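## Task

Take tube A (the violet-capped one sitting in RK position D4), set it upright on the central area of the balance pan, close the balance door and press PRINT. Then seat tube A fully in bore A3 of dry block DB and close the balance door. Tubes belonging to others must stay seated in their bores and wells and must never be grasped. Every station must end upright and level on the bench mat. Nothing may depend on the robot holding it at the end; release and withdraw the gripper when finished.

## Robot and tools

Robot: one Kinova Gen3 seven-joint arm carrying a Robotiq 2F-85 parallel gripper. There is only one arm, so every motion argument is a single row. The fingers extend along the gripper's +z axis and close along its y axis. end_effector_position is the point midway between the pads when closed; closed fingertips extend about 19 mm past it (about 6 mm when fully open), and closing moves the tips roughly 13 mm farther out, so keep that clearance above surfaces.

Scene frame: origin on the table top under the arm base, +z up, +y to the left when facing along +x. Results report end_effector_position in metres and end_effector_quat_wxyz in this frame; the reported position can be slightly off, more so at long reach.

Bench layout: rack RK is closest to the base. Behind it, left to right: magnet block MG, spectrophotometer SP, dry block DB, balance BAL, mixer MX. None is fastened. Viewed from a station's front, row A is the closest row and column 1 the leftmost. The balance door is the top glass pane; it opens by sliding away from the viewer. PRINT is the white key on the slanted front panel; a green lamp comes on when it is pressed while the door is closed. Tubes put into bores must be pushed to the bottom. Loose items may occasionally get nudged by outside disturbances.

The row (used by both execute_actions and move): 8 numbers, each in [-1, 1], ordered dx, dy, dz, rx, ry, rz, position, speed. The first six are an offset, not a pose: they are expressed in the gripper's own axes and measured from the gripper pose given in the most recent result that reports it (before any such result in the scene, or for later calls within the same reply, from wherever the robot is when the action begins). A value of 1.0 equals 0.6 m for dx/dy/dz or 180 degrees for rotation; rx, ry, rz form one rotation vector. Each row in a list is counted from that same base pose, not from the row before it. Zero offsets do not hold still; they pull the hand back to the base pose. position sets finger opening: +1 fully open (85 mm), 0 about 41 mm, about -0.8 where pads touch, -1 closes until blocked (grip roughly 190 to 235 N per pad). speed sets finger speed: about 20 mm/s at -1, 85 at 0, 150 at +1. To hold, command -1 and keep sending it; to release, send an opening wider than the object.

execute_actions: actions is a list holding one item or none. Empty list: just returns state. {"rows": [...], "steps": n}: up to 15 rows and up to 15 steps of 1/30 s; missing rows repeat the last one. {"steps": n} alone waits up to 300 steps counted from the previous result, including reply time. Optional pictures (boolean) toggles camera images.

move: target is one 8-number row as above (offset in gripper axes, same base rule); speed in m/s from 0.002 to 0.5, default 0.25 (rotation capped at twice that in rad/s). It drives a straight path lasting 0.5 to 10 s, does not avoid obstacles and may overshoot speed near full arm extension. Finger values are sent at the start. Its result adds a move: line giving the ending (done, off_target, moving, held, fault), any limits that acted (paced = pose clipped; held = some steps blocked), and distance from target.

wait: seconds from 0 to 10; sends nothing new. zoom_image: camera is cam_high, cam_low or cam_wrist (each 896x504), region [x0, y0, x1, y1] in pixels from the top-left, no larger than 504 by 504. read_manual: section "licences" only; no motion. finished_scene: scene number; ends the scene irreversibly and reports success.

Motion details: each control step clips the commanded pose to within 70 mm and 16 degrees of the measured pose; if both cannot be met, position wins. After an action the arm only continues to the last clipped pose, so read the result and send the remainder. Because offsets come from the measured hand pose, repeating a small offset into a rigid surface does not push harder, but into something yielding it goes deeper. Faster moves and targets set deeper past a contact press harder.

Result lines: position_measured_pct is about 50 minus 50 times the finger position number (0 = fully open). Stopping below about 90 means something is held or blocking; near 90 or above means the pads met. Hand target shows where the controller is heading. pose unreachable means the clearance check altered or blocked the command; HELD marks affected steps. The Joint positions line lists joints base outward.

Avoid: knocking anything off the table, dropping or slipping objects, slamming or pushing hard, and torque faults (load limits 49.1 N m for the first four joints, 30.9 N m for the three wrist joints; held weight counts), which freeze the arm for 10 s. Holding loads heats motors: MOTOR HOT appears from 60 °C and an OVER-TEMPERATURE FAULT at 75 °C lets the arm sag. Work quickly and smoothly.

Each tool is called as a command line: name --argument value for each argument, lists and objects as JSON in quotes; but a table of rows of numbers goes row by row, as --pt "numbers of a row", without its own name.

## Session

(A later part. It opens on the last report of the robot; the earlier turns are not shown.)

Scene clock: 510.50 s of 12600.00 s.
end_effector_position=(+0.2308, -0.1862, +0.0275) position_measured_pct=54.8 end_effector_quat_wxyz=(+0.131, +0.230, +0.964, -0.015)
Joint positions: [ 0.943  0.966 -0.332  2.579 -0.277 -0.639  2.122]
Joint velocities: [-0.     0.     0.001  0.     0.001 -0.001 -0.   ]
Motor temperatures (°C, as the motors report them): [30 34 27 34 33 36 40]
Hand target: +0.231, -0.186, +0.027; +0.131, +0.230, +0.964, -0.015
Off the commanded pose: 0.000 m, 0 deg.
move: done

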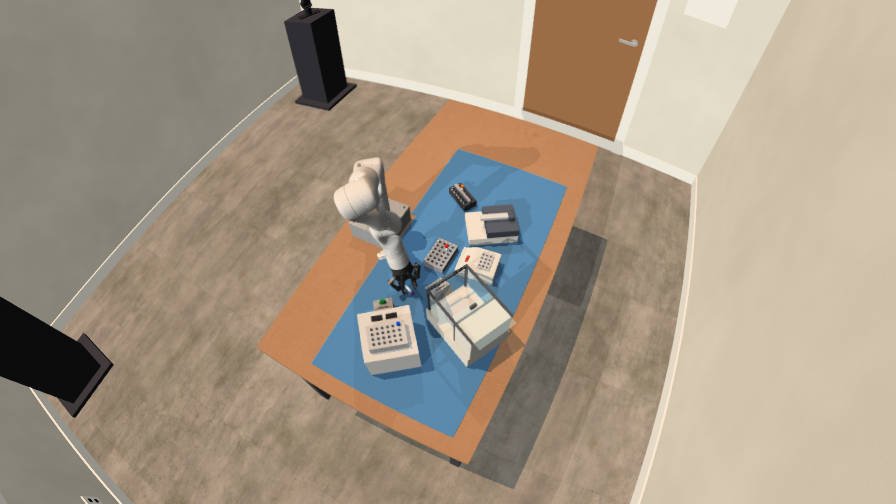

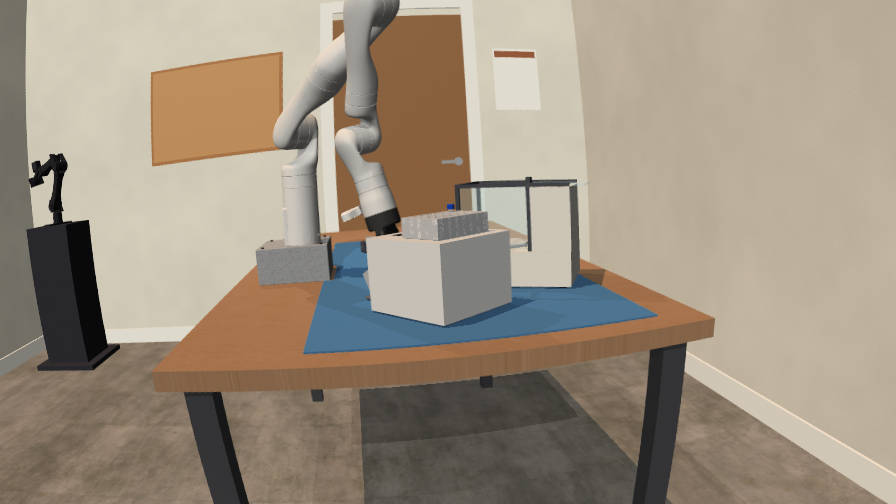

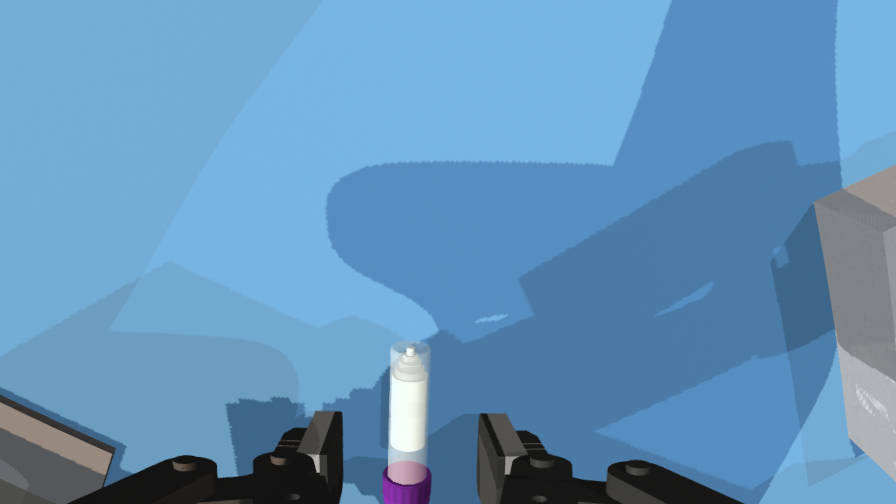

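move --target '[-0.1,0,-0.25,0,0.083,0,-0.1,0]' --speed 0.15

move --target '[0,0,0,0,0,0.98,-0.1,0]' --speed 0.4

move --target '[0,0,0,0,-0.167,0,-0.1,0]' --speed 0.3

Scene clock: 528.27 s of 12600.00 s.
end_effector_position=(+0.2452, -0.1990, +0.1877) position_measured_pct=54.8 end_effector_quat_wxyz=(+0.005, +0.231, +0.973, +0.016)
Joint positions: [ 0.46   0.378  0.23   2.224 -0.217  0.566  1.957]
Joint velocities: [-0.011  0.002 -0.004 -0.004  0.005  0.002 -0.008]
Motor temperatures (°C, as the motors report them): [30 34 27 34 33 36 40]
Hand target: +0.245, -0.199, +0.188; +0.005, +0.230, +0.973, +0.016
Off the commanded pose: 0.001 m, 0 deg.
move: done

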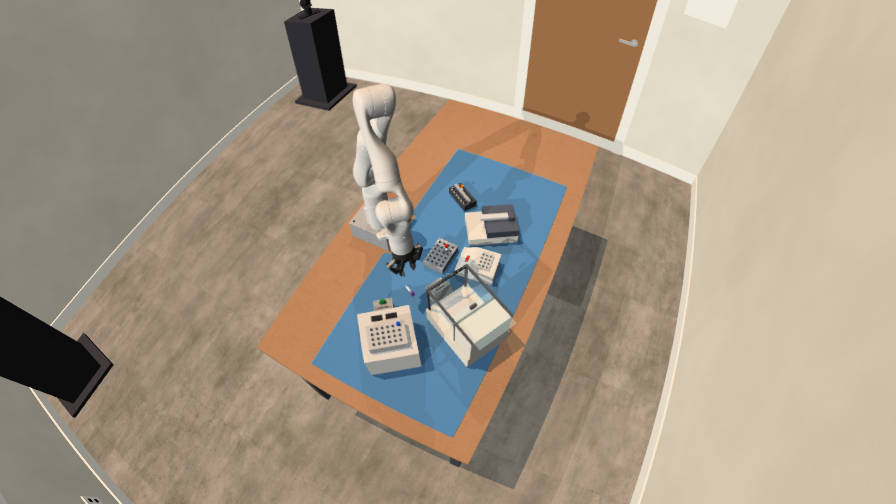

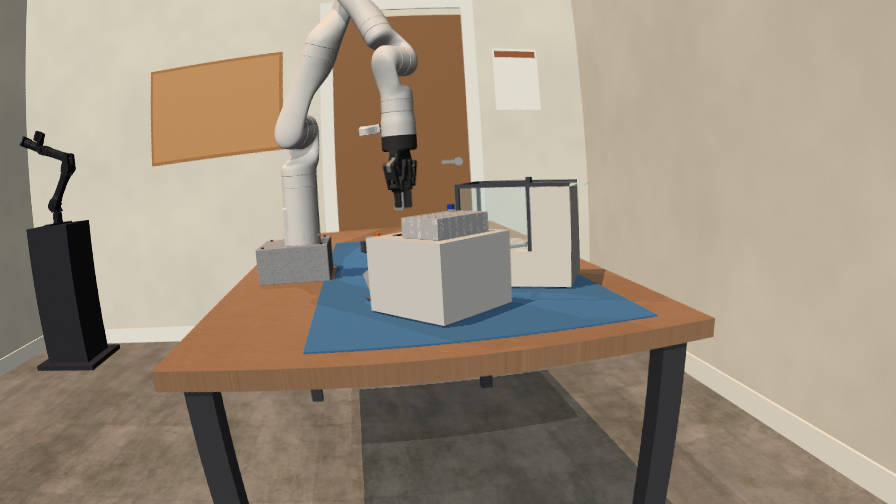

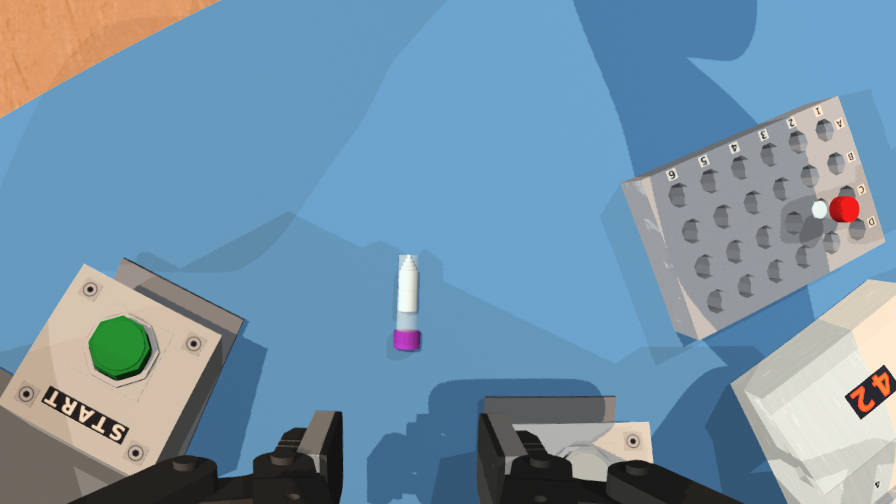

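Scene clock: 532.63 s of 12600.00 s.
end_effector_position=(+0.2458, -0.1990, +0.1878) position_measured_pct=54.8 end_effector_quat_wxyz=(-0.016, +0.980, -0.201, +0.007)
Joint positions: [-0.121  0.622  1.102  2.241 -0.857  0.809 -0.409]
Joint velocities: [-0.005  0.004  0.001 -0.001  0.002 -0.    -0.007]
Motor temperatures (°C, as the motors report them): [30 34 27 34 33 36 40]
Hand target: +0.246, -0.199, +0.188; -0.016, +0.980, -0.201, +0.006
Off the commanded pose: 0.001 m, 0 deg.
move: done

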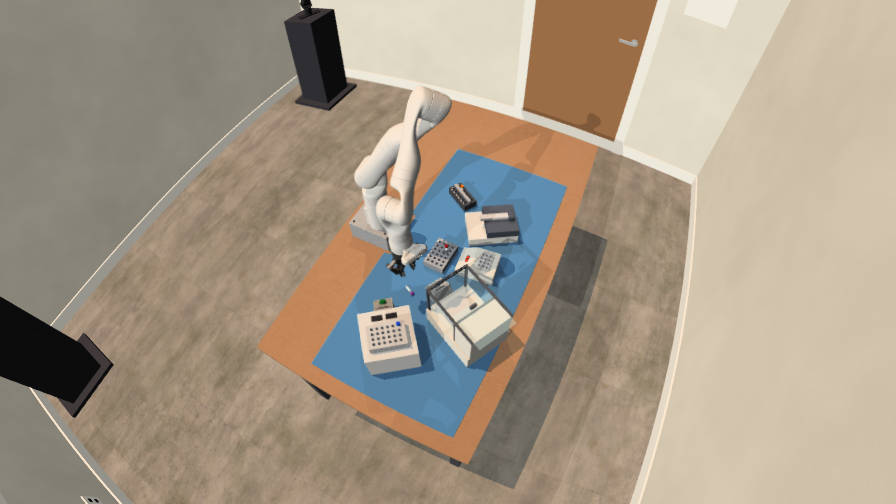

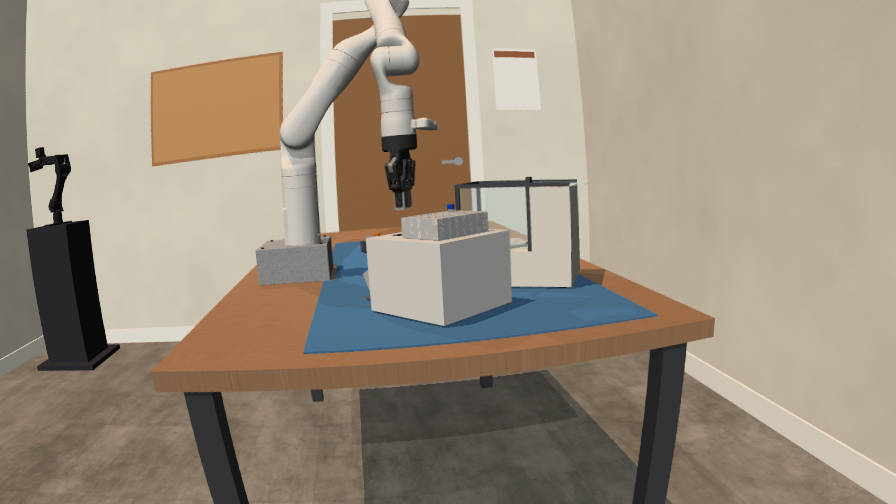

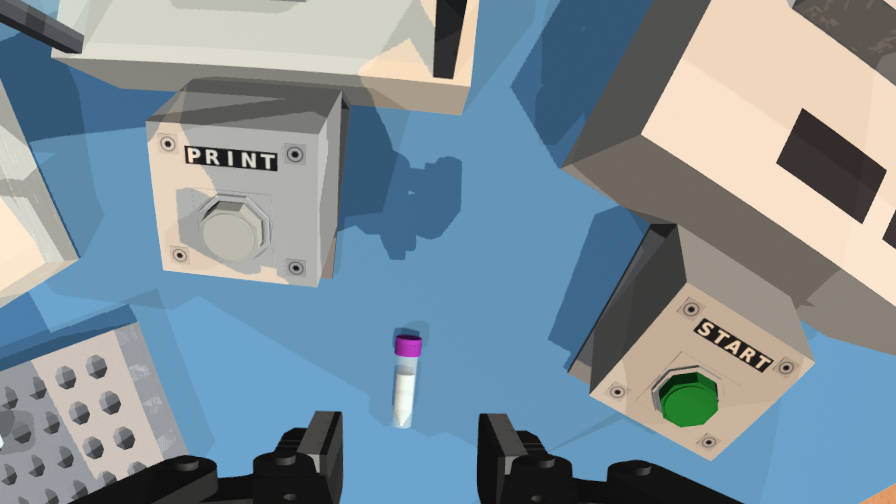

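Scene clock: 534.00 s of 12600.00 s.
end_effector_position=(+0.2460, -0.1989, +0.1883) position_measured_pct=54.8 end_effector_quat_wxyz=(-0.067, +0.948, -0.190, -0.247)
Joint positions: [-0.042  0.973  1.059  1.782 -0.572  1.372 -0.715]
Joint velocities: [ 0.007  0.01  -0.003 -0.006  0.003  0.003 -0.003]
Motor temperatures (°C, as the motors report them): [30 34 27 34 33 36 40]
Hand target: +0.246, -0.199, +0.188; -0.067, +0.948, -0.190, -0.248
Off the commanded pose: 0.001 m, 0 deg.
move: done

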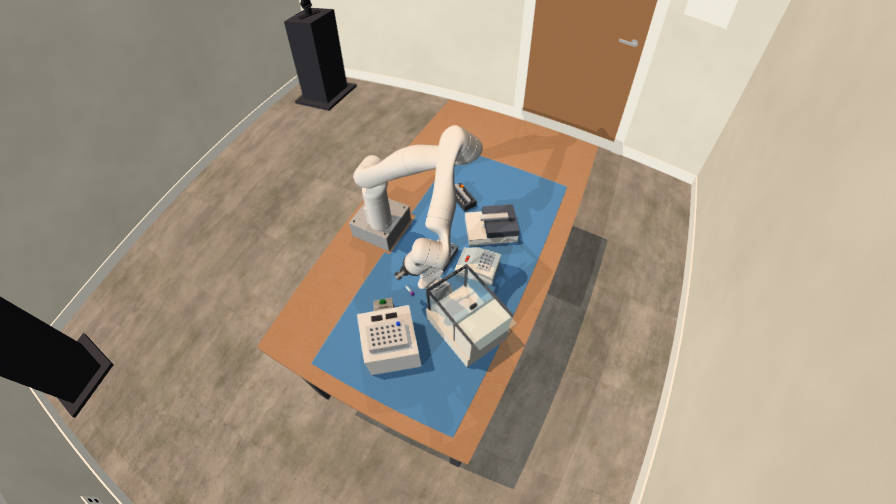

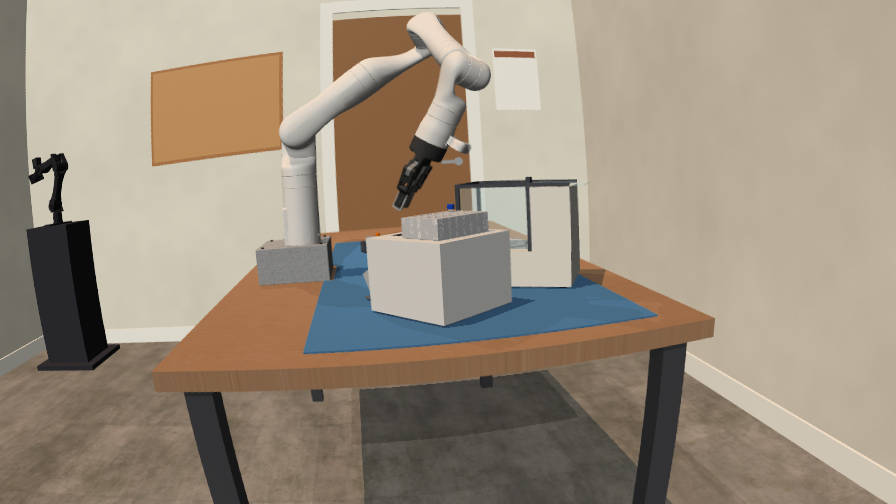

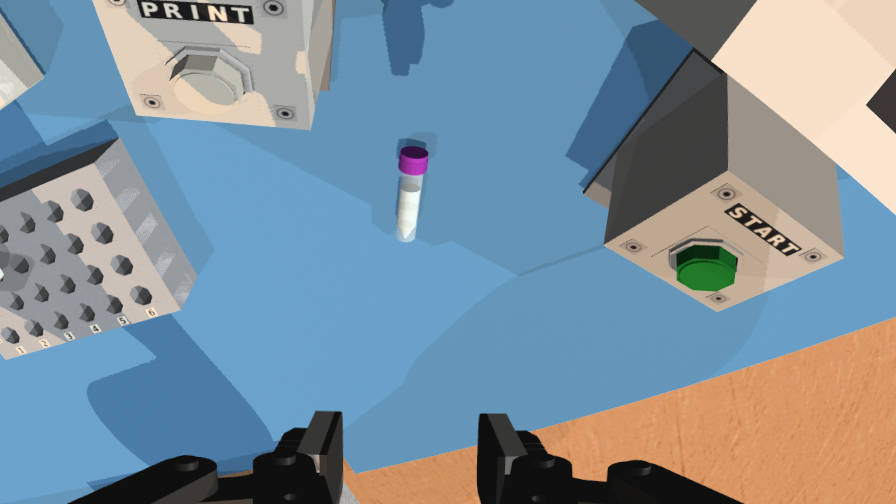

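move --target '[0.106,0,0.151,0,0,0.02,-0.1,0]' --speed 0.12

Scene clock: 555.83 s of 12600.00 s.
end_effector_position=(+0.2587, -0.2091, +0.1239) position_measured_pct=54.8 end_effector_quat_wxyz=(-0.056, +0.945, -0.223, -0.230)
Joint positions: [-0.     1.091  0.999  1.785 -0.704  1.261 -0.733]
Joint velocities: [ 0.     0.    -0.001  0.     0.001  0.001  0.001]
Motor temperatures (°C, as the motors report them): [30 34 27 34 33 36 40]
Hand target: +0.257, -0.208, +0.121; -0.057, +0.944, -0.223, -0.234
Off the commanded pose: 0.047 m, 2 deg.
TORQUE FAULT: the external load on joint 2 (shoulder) reached its load limit, and the arm stopped for 10 seconds. The arm's remaining commands of this call were not run. The gripper holds where it stopped, with its grip as last carried out, and the arm accepts commands again: back off and push less far. The arm stops again, at the same cost, whenever a joint's load reaches its limit.
move: fault

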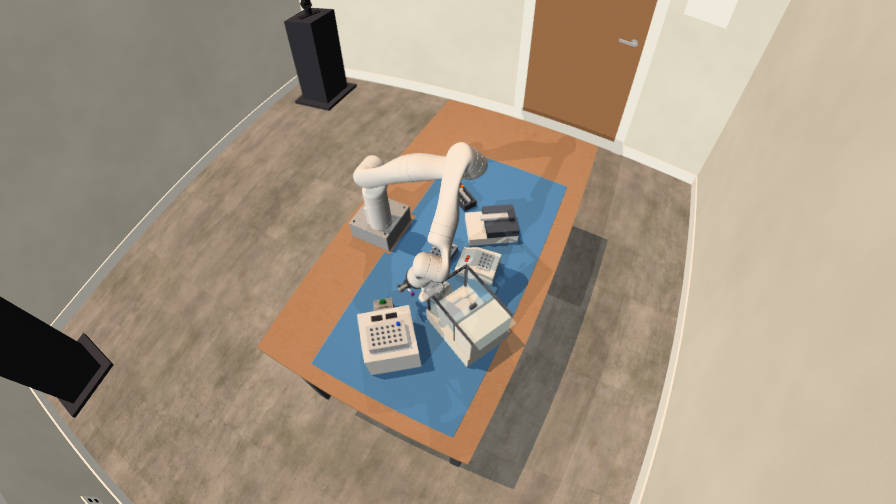

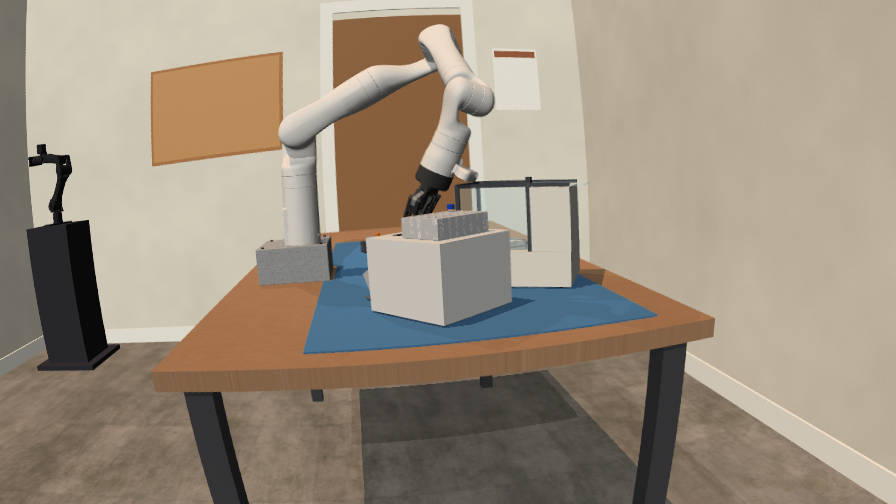

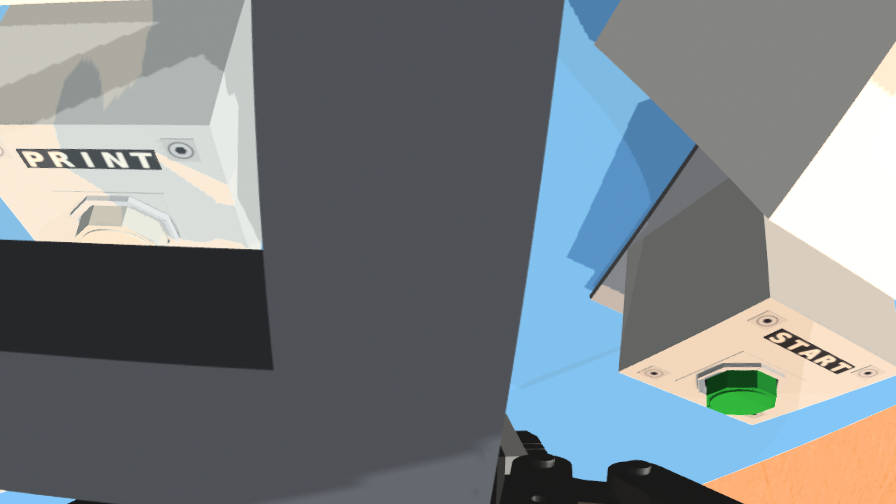

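move --target '[-0.06,0,-0.1,0,0.083,0,-0.1,0]' --speed 0.1

Scene clock: 576.00 s of 12600.00 s.
end_effector_position=(+0.2544, -0.2073, +0.1932) position_measured_pct=54.8 end_effector_quat_wxyz=(-0.027, +0.967, -0.229, -0.106)
Joint positions: [-0.121  0.81   1.147  2.002 -0.71   1.105 -0.646]
Joint velocities: [-0.008 -0.01   0.003  0.003 -0.001 -0.002  0.002]
Motor temperatures (°C, as the motors report them): [30 34 27 34 33 36 40]
Hand target: +0.255, -0.207, +0.193; -0.027, +0.967, -0.229, -0.105
Off the commanded pose: 0.001 m, 0 deg.
move: done

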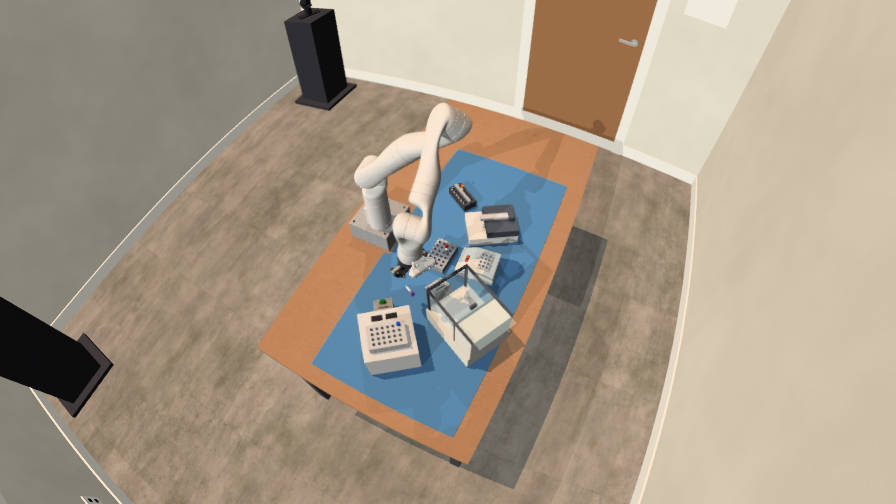

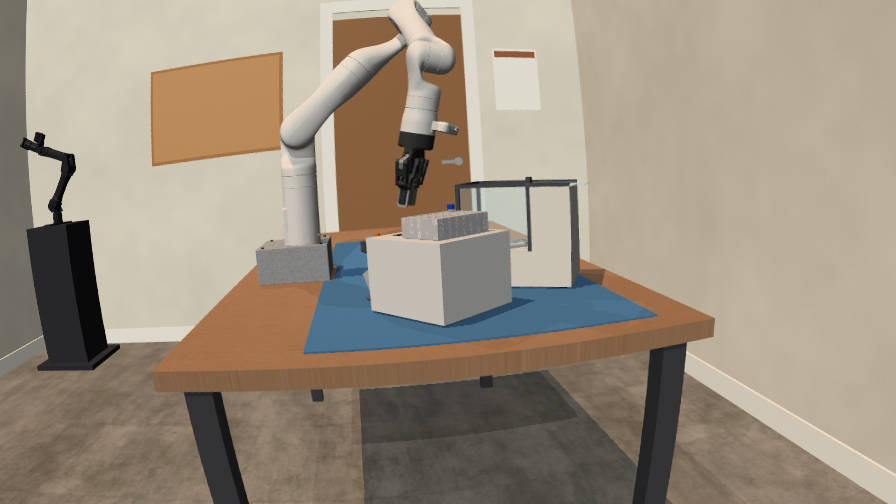

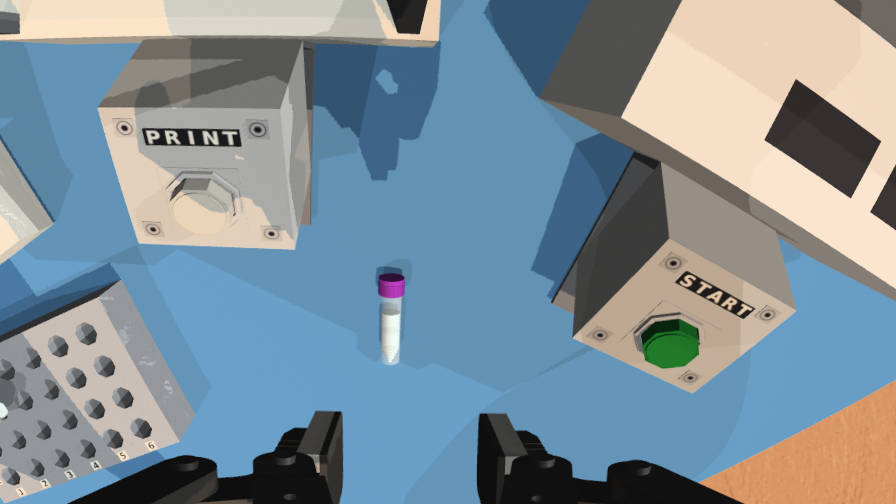

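move --target '[0.011,-0.013,0.198,0,0,0,-0.1,0]' --speed 0.08

Scene clock: 588.07 s of 12600.00 s.
end_effector_position=(+0.2409, -0.1916, +0.0762) position_measured_pct=54.8 end_effector_quat_wxyz=(-0.027, +0.967, -0.229, -0.106)
Joint positions: [-0.009  0.999  0.897  2.13  -1.011  0.828 -0.452]
Joint velocities: [ 0.004  0.005 -0.004 -0.    -0.004 -0.003  0.002]
Motor temperatures (°C, as the motors report them): [30 34 27 34 33 36 40]
Hand target: +0.241, -0.192, +0.076; -0.027, +0.967, -0.229, -0.106
Off the commanded pose: 0.001 m, 0 deg.
move: done

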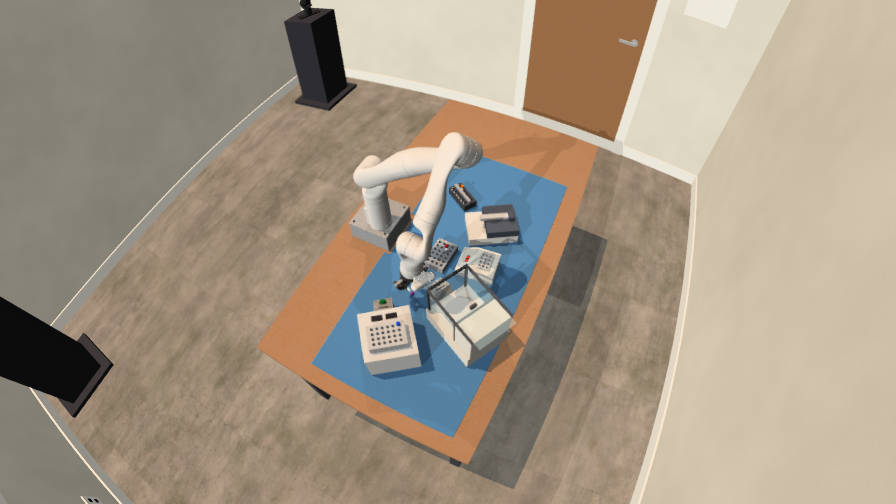

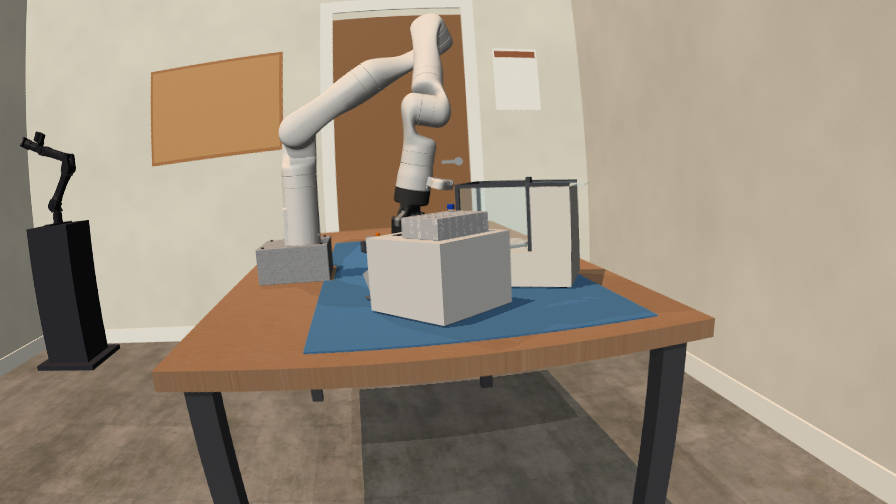

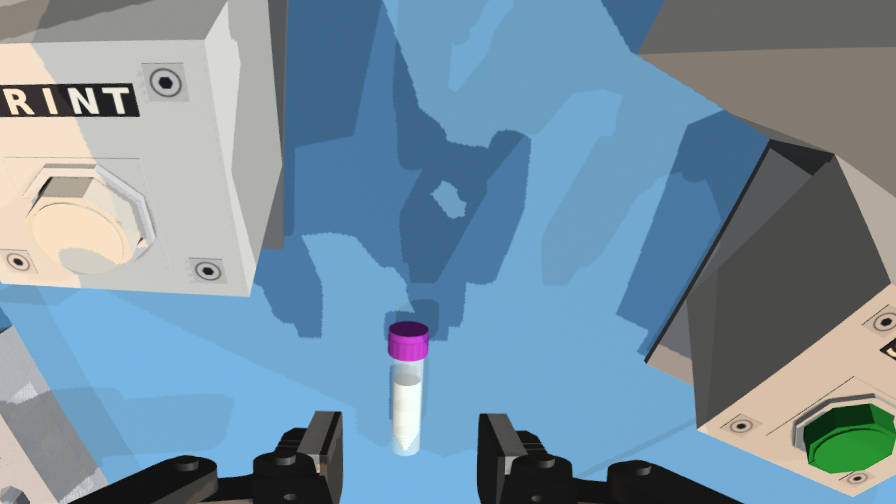

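move --target '[0.006,-0.001,0.085,0,0,0,-0.1,0]' --speed 0.04

move --target '[0,0,0,0,0,0,-1,-0.3]'

Scene clock: 593.93 s of 12600.00 s.
end_effector_position=(+0.2347, -0.1877, +0.0259) position_measured_pct=54.8 end_effector_quat_wxyz=(-0.027, +0.967, -0.229, -0.106)
Joint positions: [ 0.052  1.092  0.774  2.144 -1.165  0.721 -0.344]
Joint velocities: [ 0.004  0.005 -0.001  0.001 -0.003 -0.004  0.004]
Motor temperatures (°C, as the motors report them): [30 33 27 34 33 36 40]
Hand target: +0.234, -0.188, +0.026; -0.026, +0.967, -0.229, -0.106
Off the commanded pose: 0.000 m, 0 deg.
move: done

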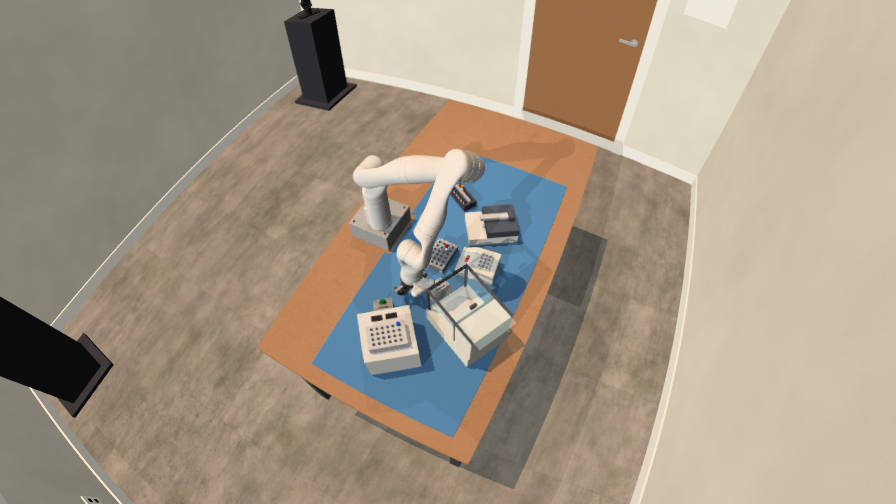

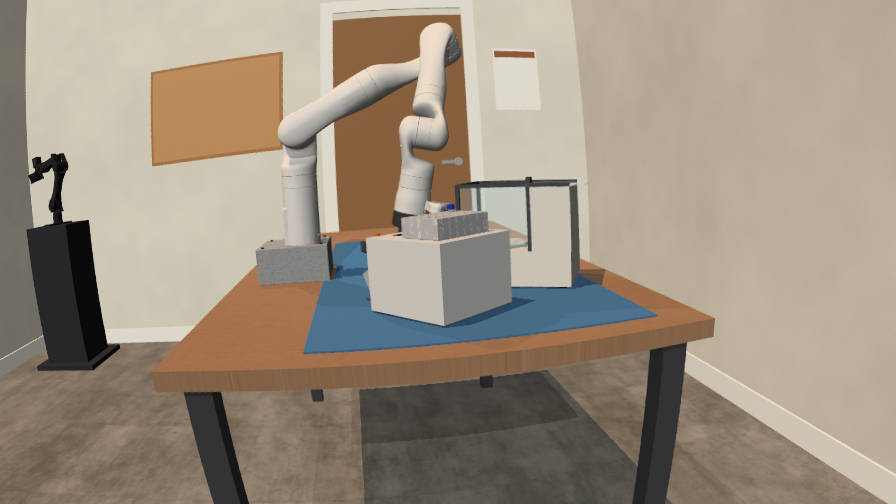

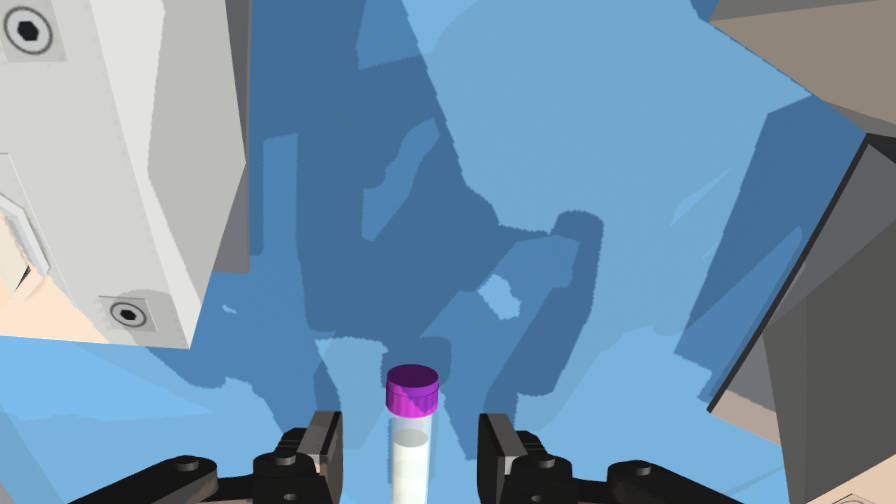

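Scene clock: 594.73 s of 12600.00 s.
end_effector_position=(+0.2348, -0.1877, +0.0261) position_measured_pct=86.5 end_effector_quat_wxyz=(-0.027, +0.967, -0.229, -0.105)
Joint positions: [ 0.052  1.091  0.774  2.144 -1.165  0.721 -0.344]
Joint velocities: [-0.    -0.    -0.001 -0.    -0.002  0.002  0.   ]
Motor temperatures (°C, as the motors report them): [30 33 27 34 33 36 40]
Hand target: +0.235, -0.188, +0.026; -0.027, +0.967, -0.229, -0.106
Off the commanded pose: 0.000 m, 0 deg.
move: done

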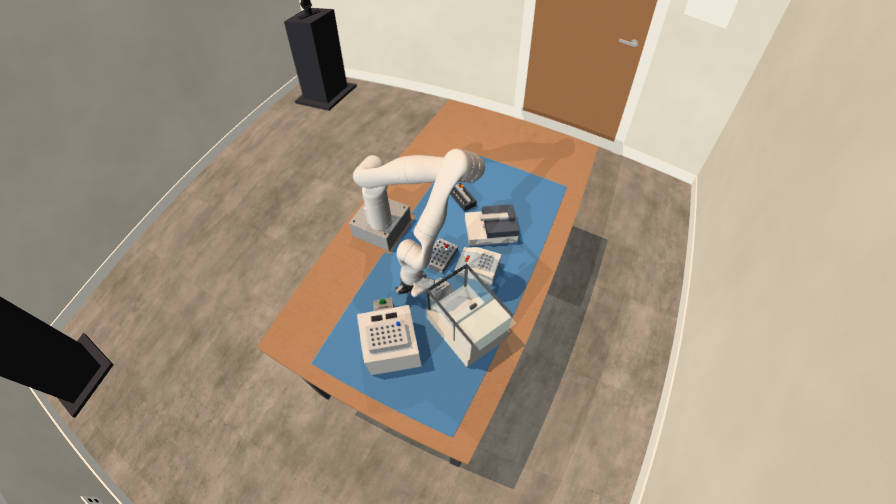

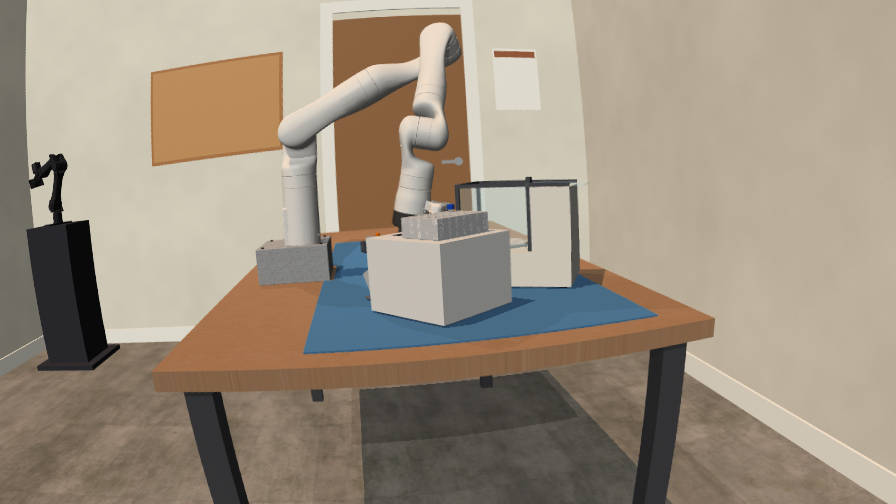

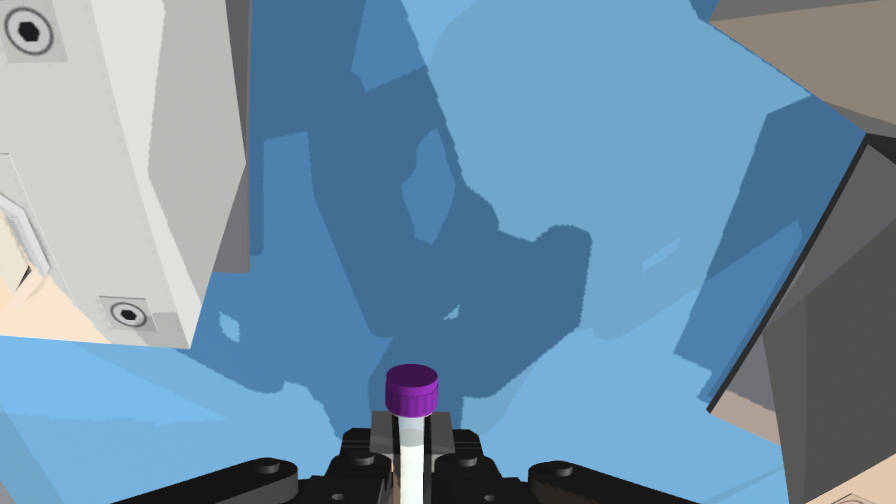

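move --target '[0,0,-0.2,0,0,0,-1,-0.3]' --speed 0.1

move --target '[0.03,0.09,-0.09,-0.0326,0,-0.146,-1,-0.3]' --speed 0.12

Scene clock: 654.87 s of 12600.00 s.
end_effector_position=(+0.2576, -0.1994, +0.1429) position_measured_pct=86.5 end_effector_quat_wxyz=(-0.027, +0.967, -0.229, -0.106)
Joint positions: [-0.084  0.89   1.04   2.049 -0.822  0.992 -0.599]
Joint velocities: [-0.004 -0.003  0.002  0.001  0.002  0.002 -0.002]
Motor temperatures (°C, as the motors report them): [30 33 27 33 33 36 40]
Hand target: +0.258, -0.199, +0.143; -0.027, +0.967, -0.229, -0.105
Off the commanded pose: 0.000 m, 0 deg.
move: done

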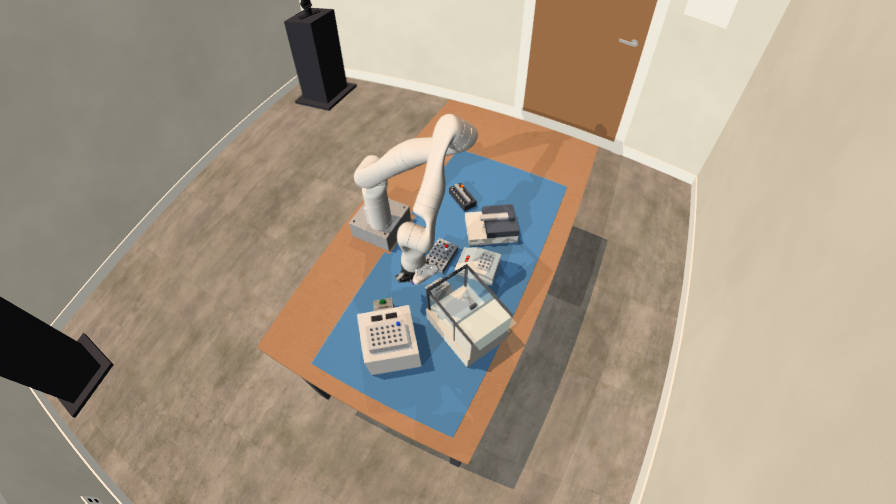

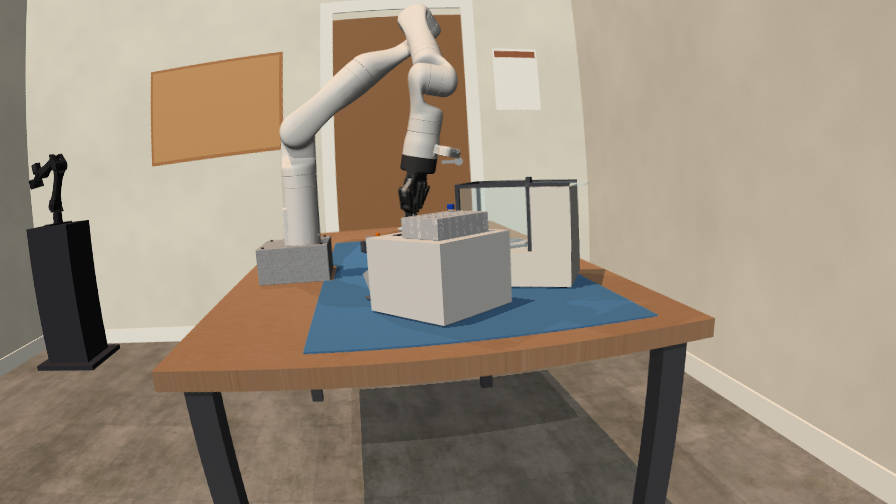

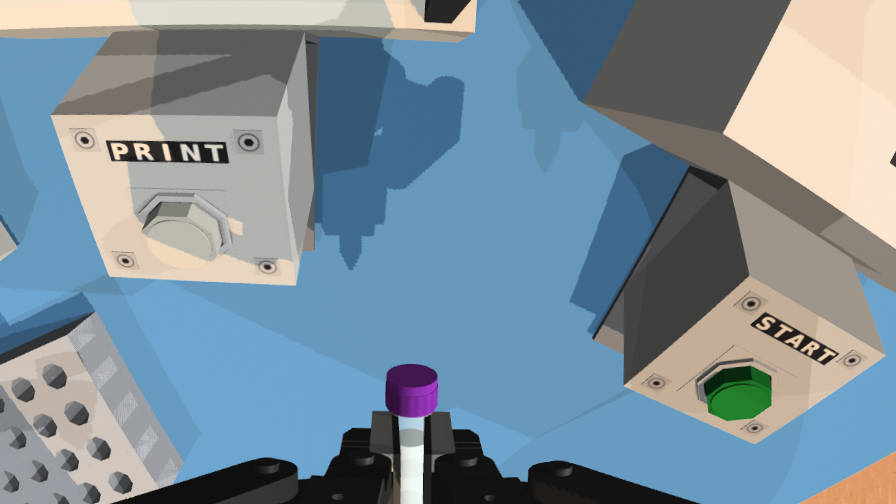

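Scene clock: 657.17 s of 12600.00 s.
end_effector_position=(+0.2597, -0.2607, +0.1914) position_measured_pct=86.5 end_effector_quat_wxyz=(-0.001, +0.994, +0.002, -0.108)
Joint positions: [-0.027  0.79   1.039  1.925 -0.594  1.    -0.284]
Joint velocities: [ 0.002 -0.003  0.001 -0.002  0.003  0.002  0.005]
Motor temperatures (°C, as the motors report them): [30 33 27 33 33 36 40]
Hand target: +0.260, -0.261, +0.191; -0.001, +0.994, +0.003, -0.108
Off the commanded pose: 0.000 m, 0 deg.
move: done

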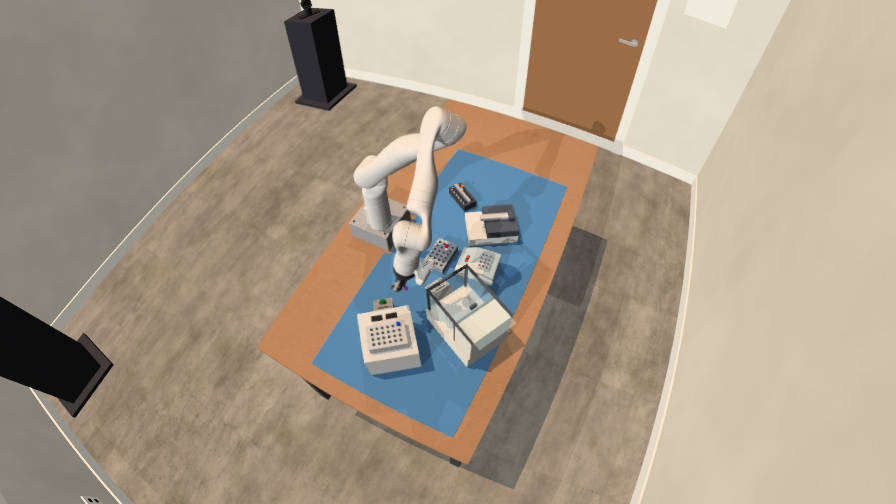

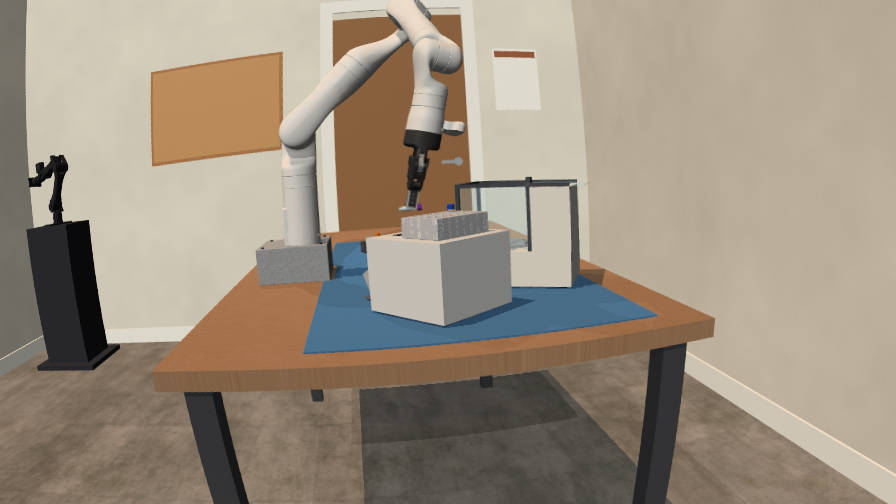

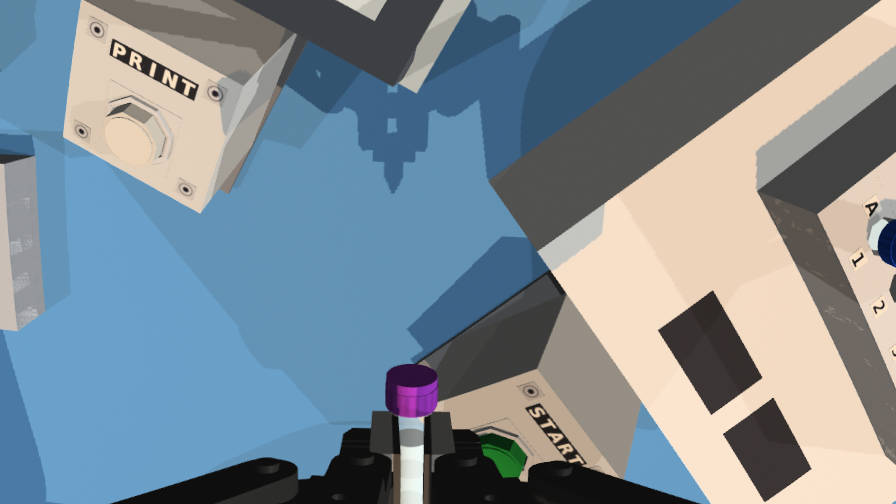

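move --target '[0,0,0,0,0.5,0,-1,-0.3]' --speed 0.15

Scene clock: 668.30 s of 12600.00 s.
end_effector_position=(+0.2606, -0.2618, +0.1924) position_measured_pct=86.5 end_effector_quat_wxyz=(-0.004, +0.780, +0.002, +0.626)
Joint positions: [ 1.438  1.171  0.26   2.387 -1.588  1.599  1.964]
Joint velocities: [ 0.008  0.014 -0.001 -0.003  0.001  0.004  0.003]
Motor temperatures (°C, as the motors report them): [30 33 27 33 33 36 40]
Hand target: +0.260, -0.262, +0.192; -0.004, +0.779, +0.001, +0.626
Off the commanded pose: 0.002 m, 0 deg.
move: done

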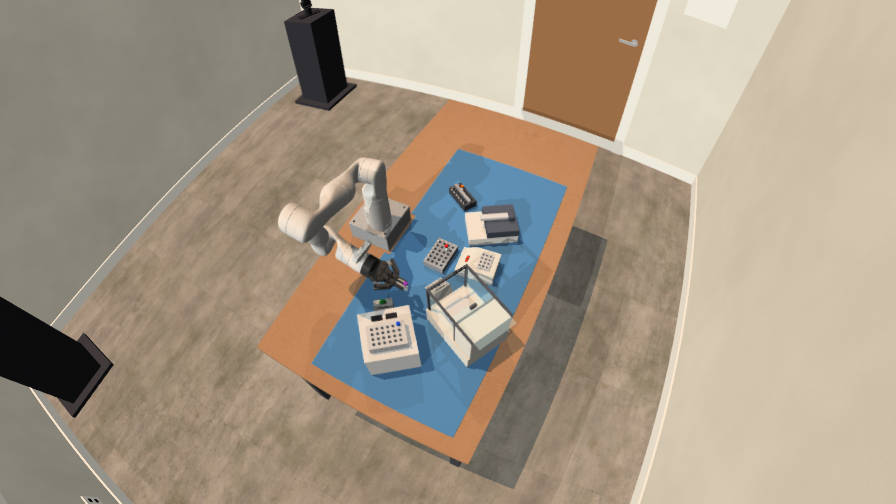

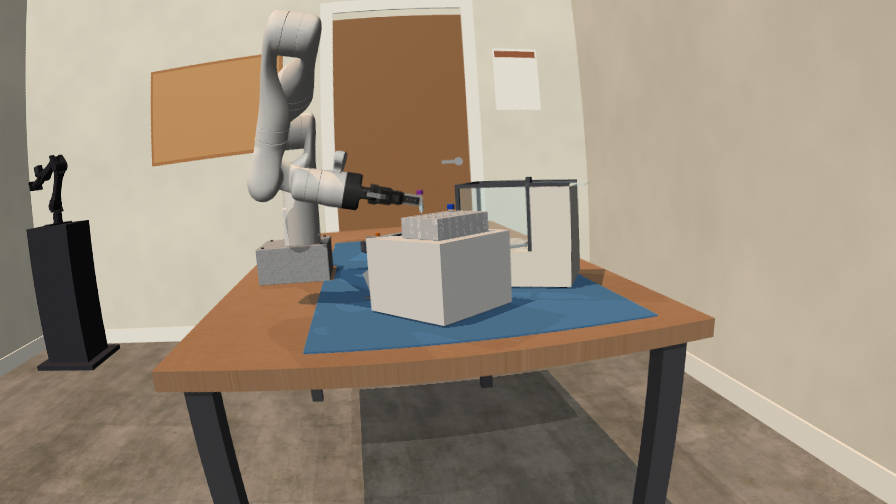

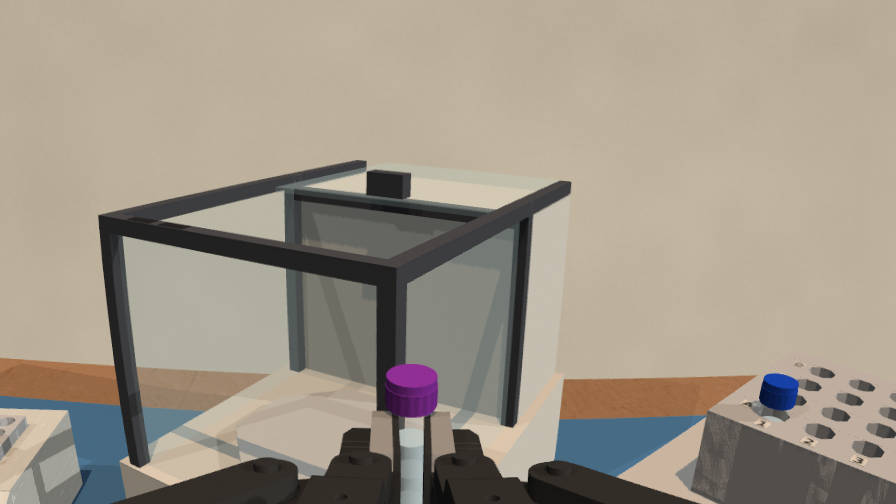

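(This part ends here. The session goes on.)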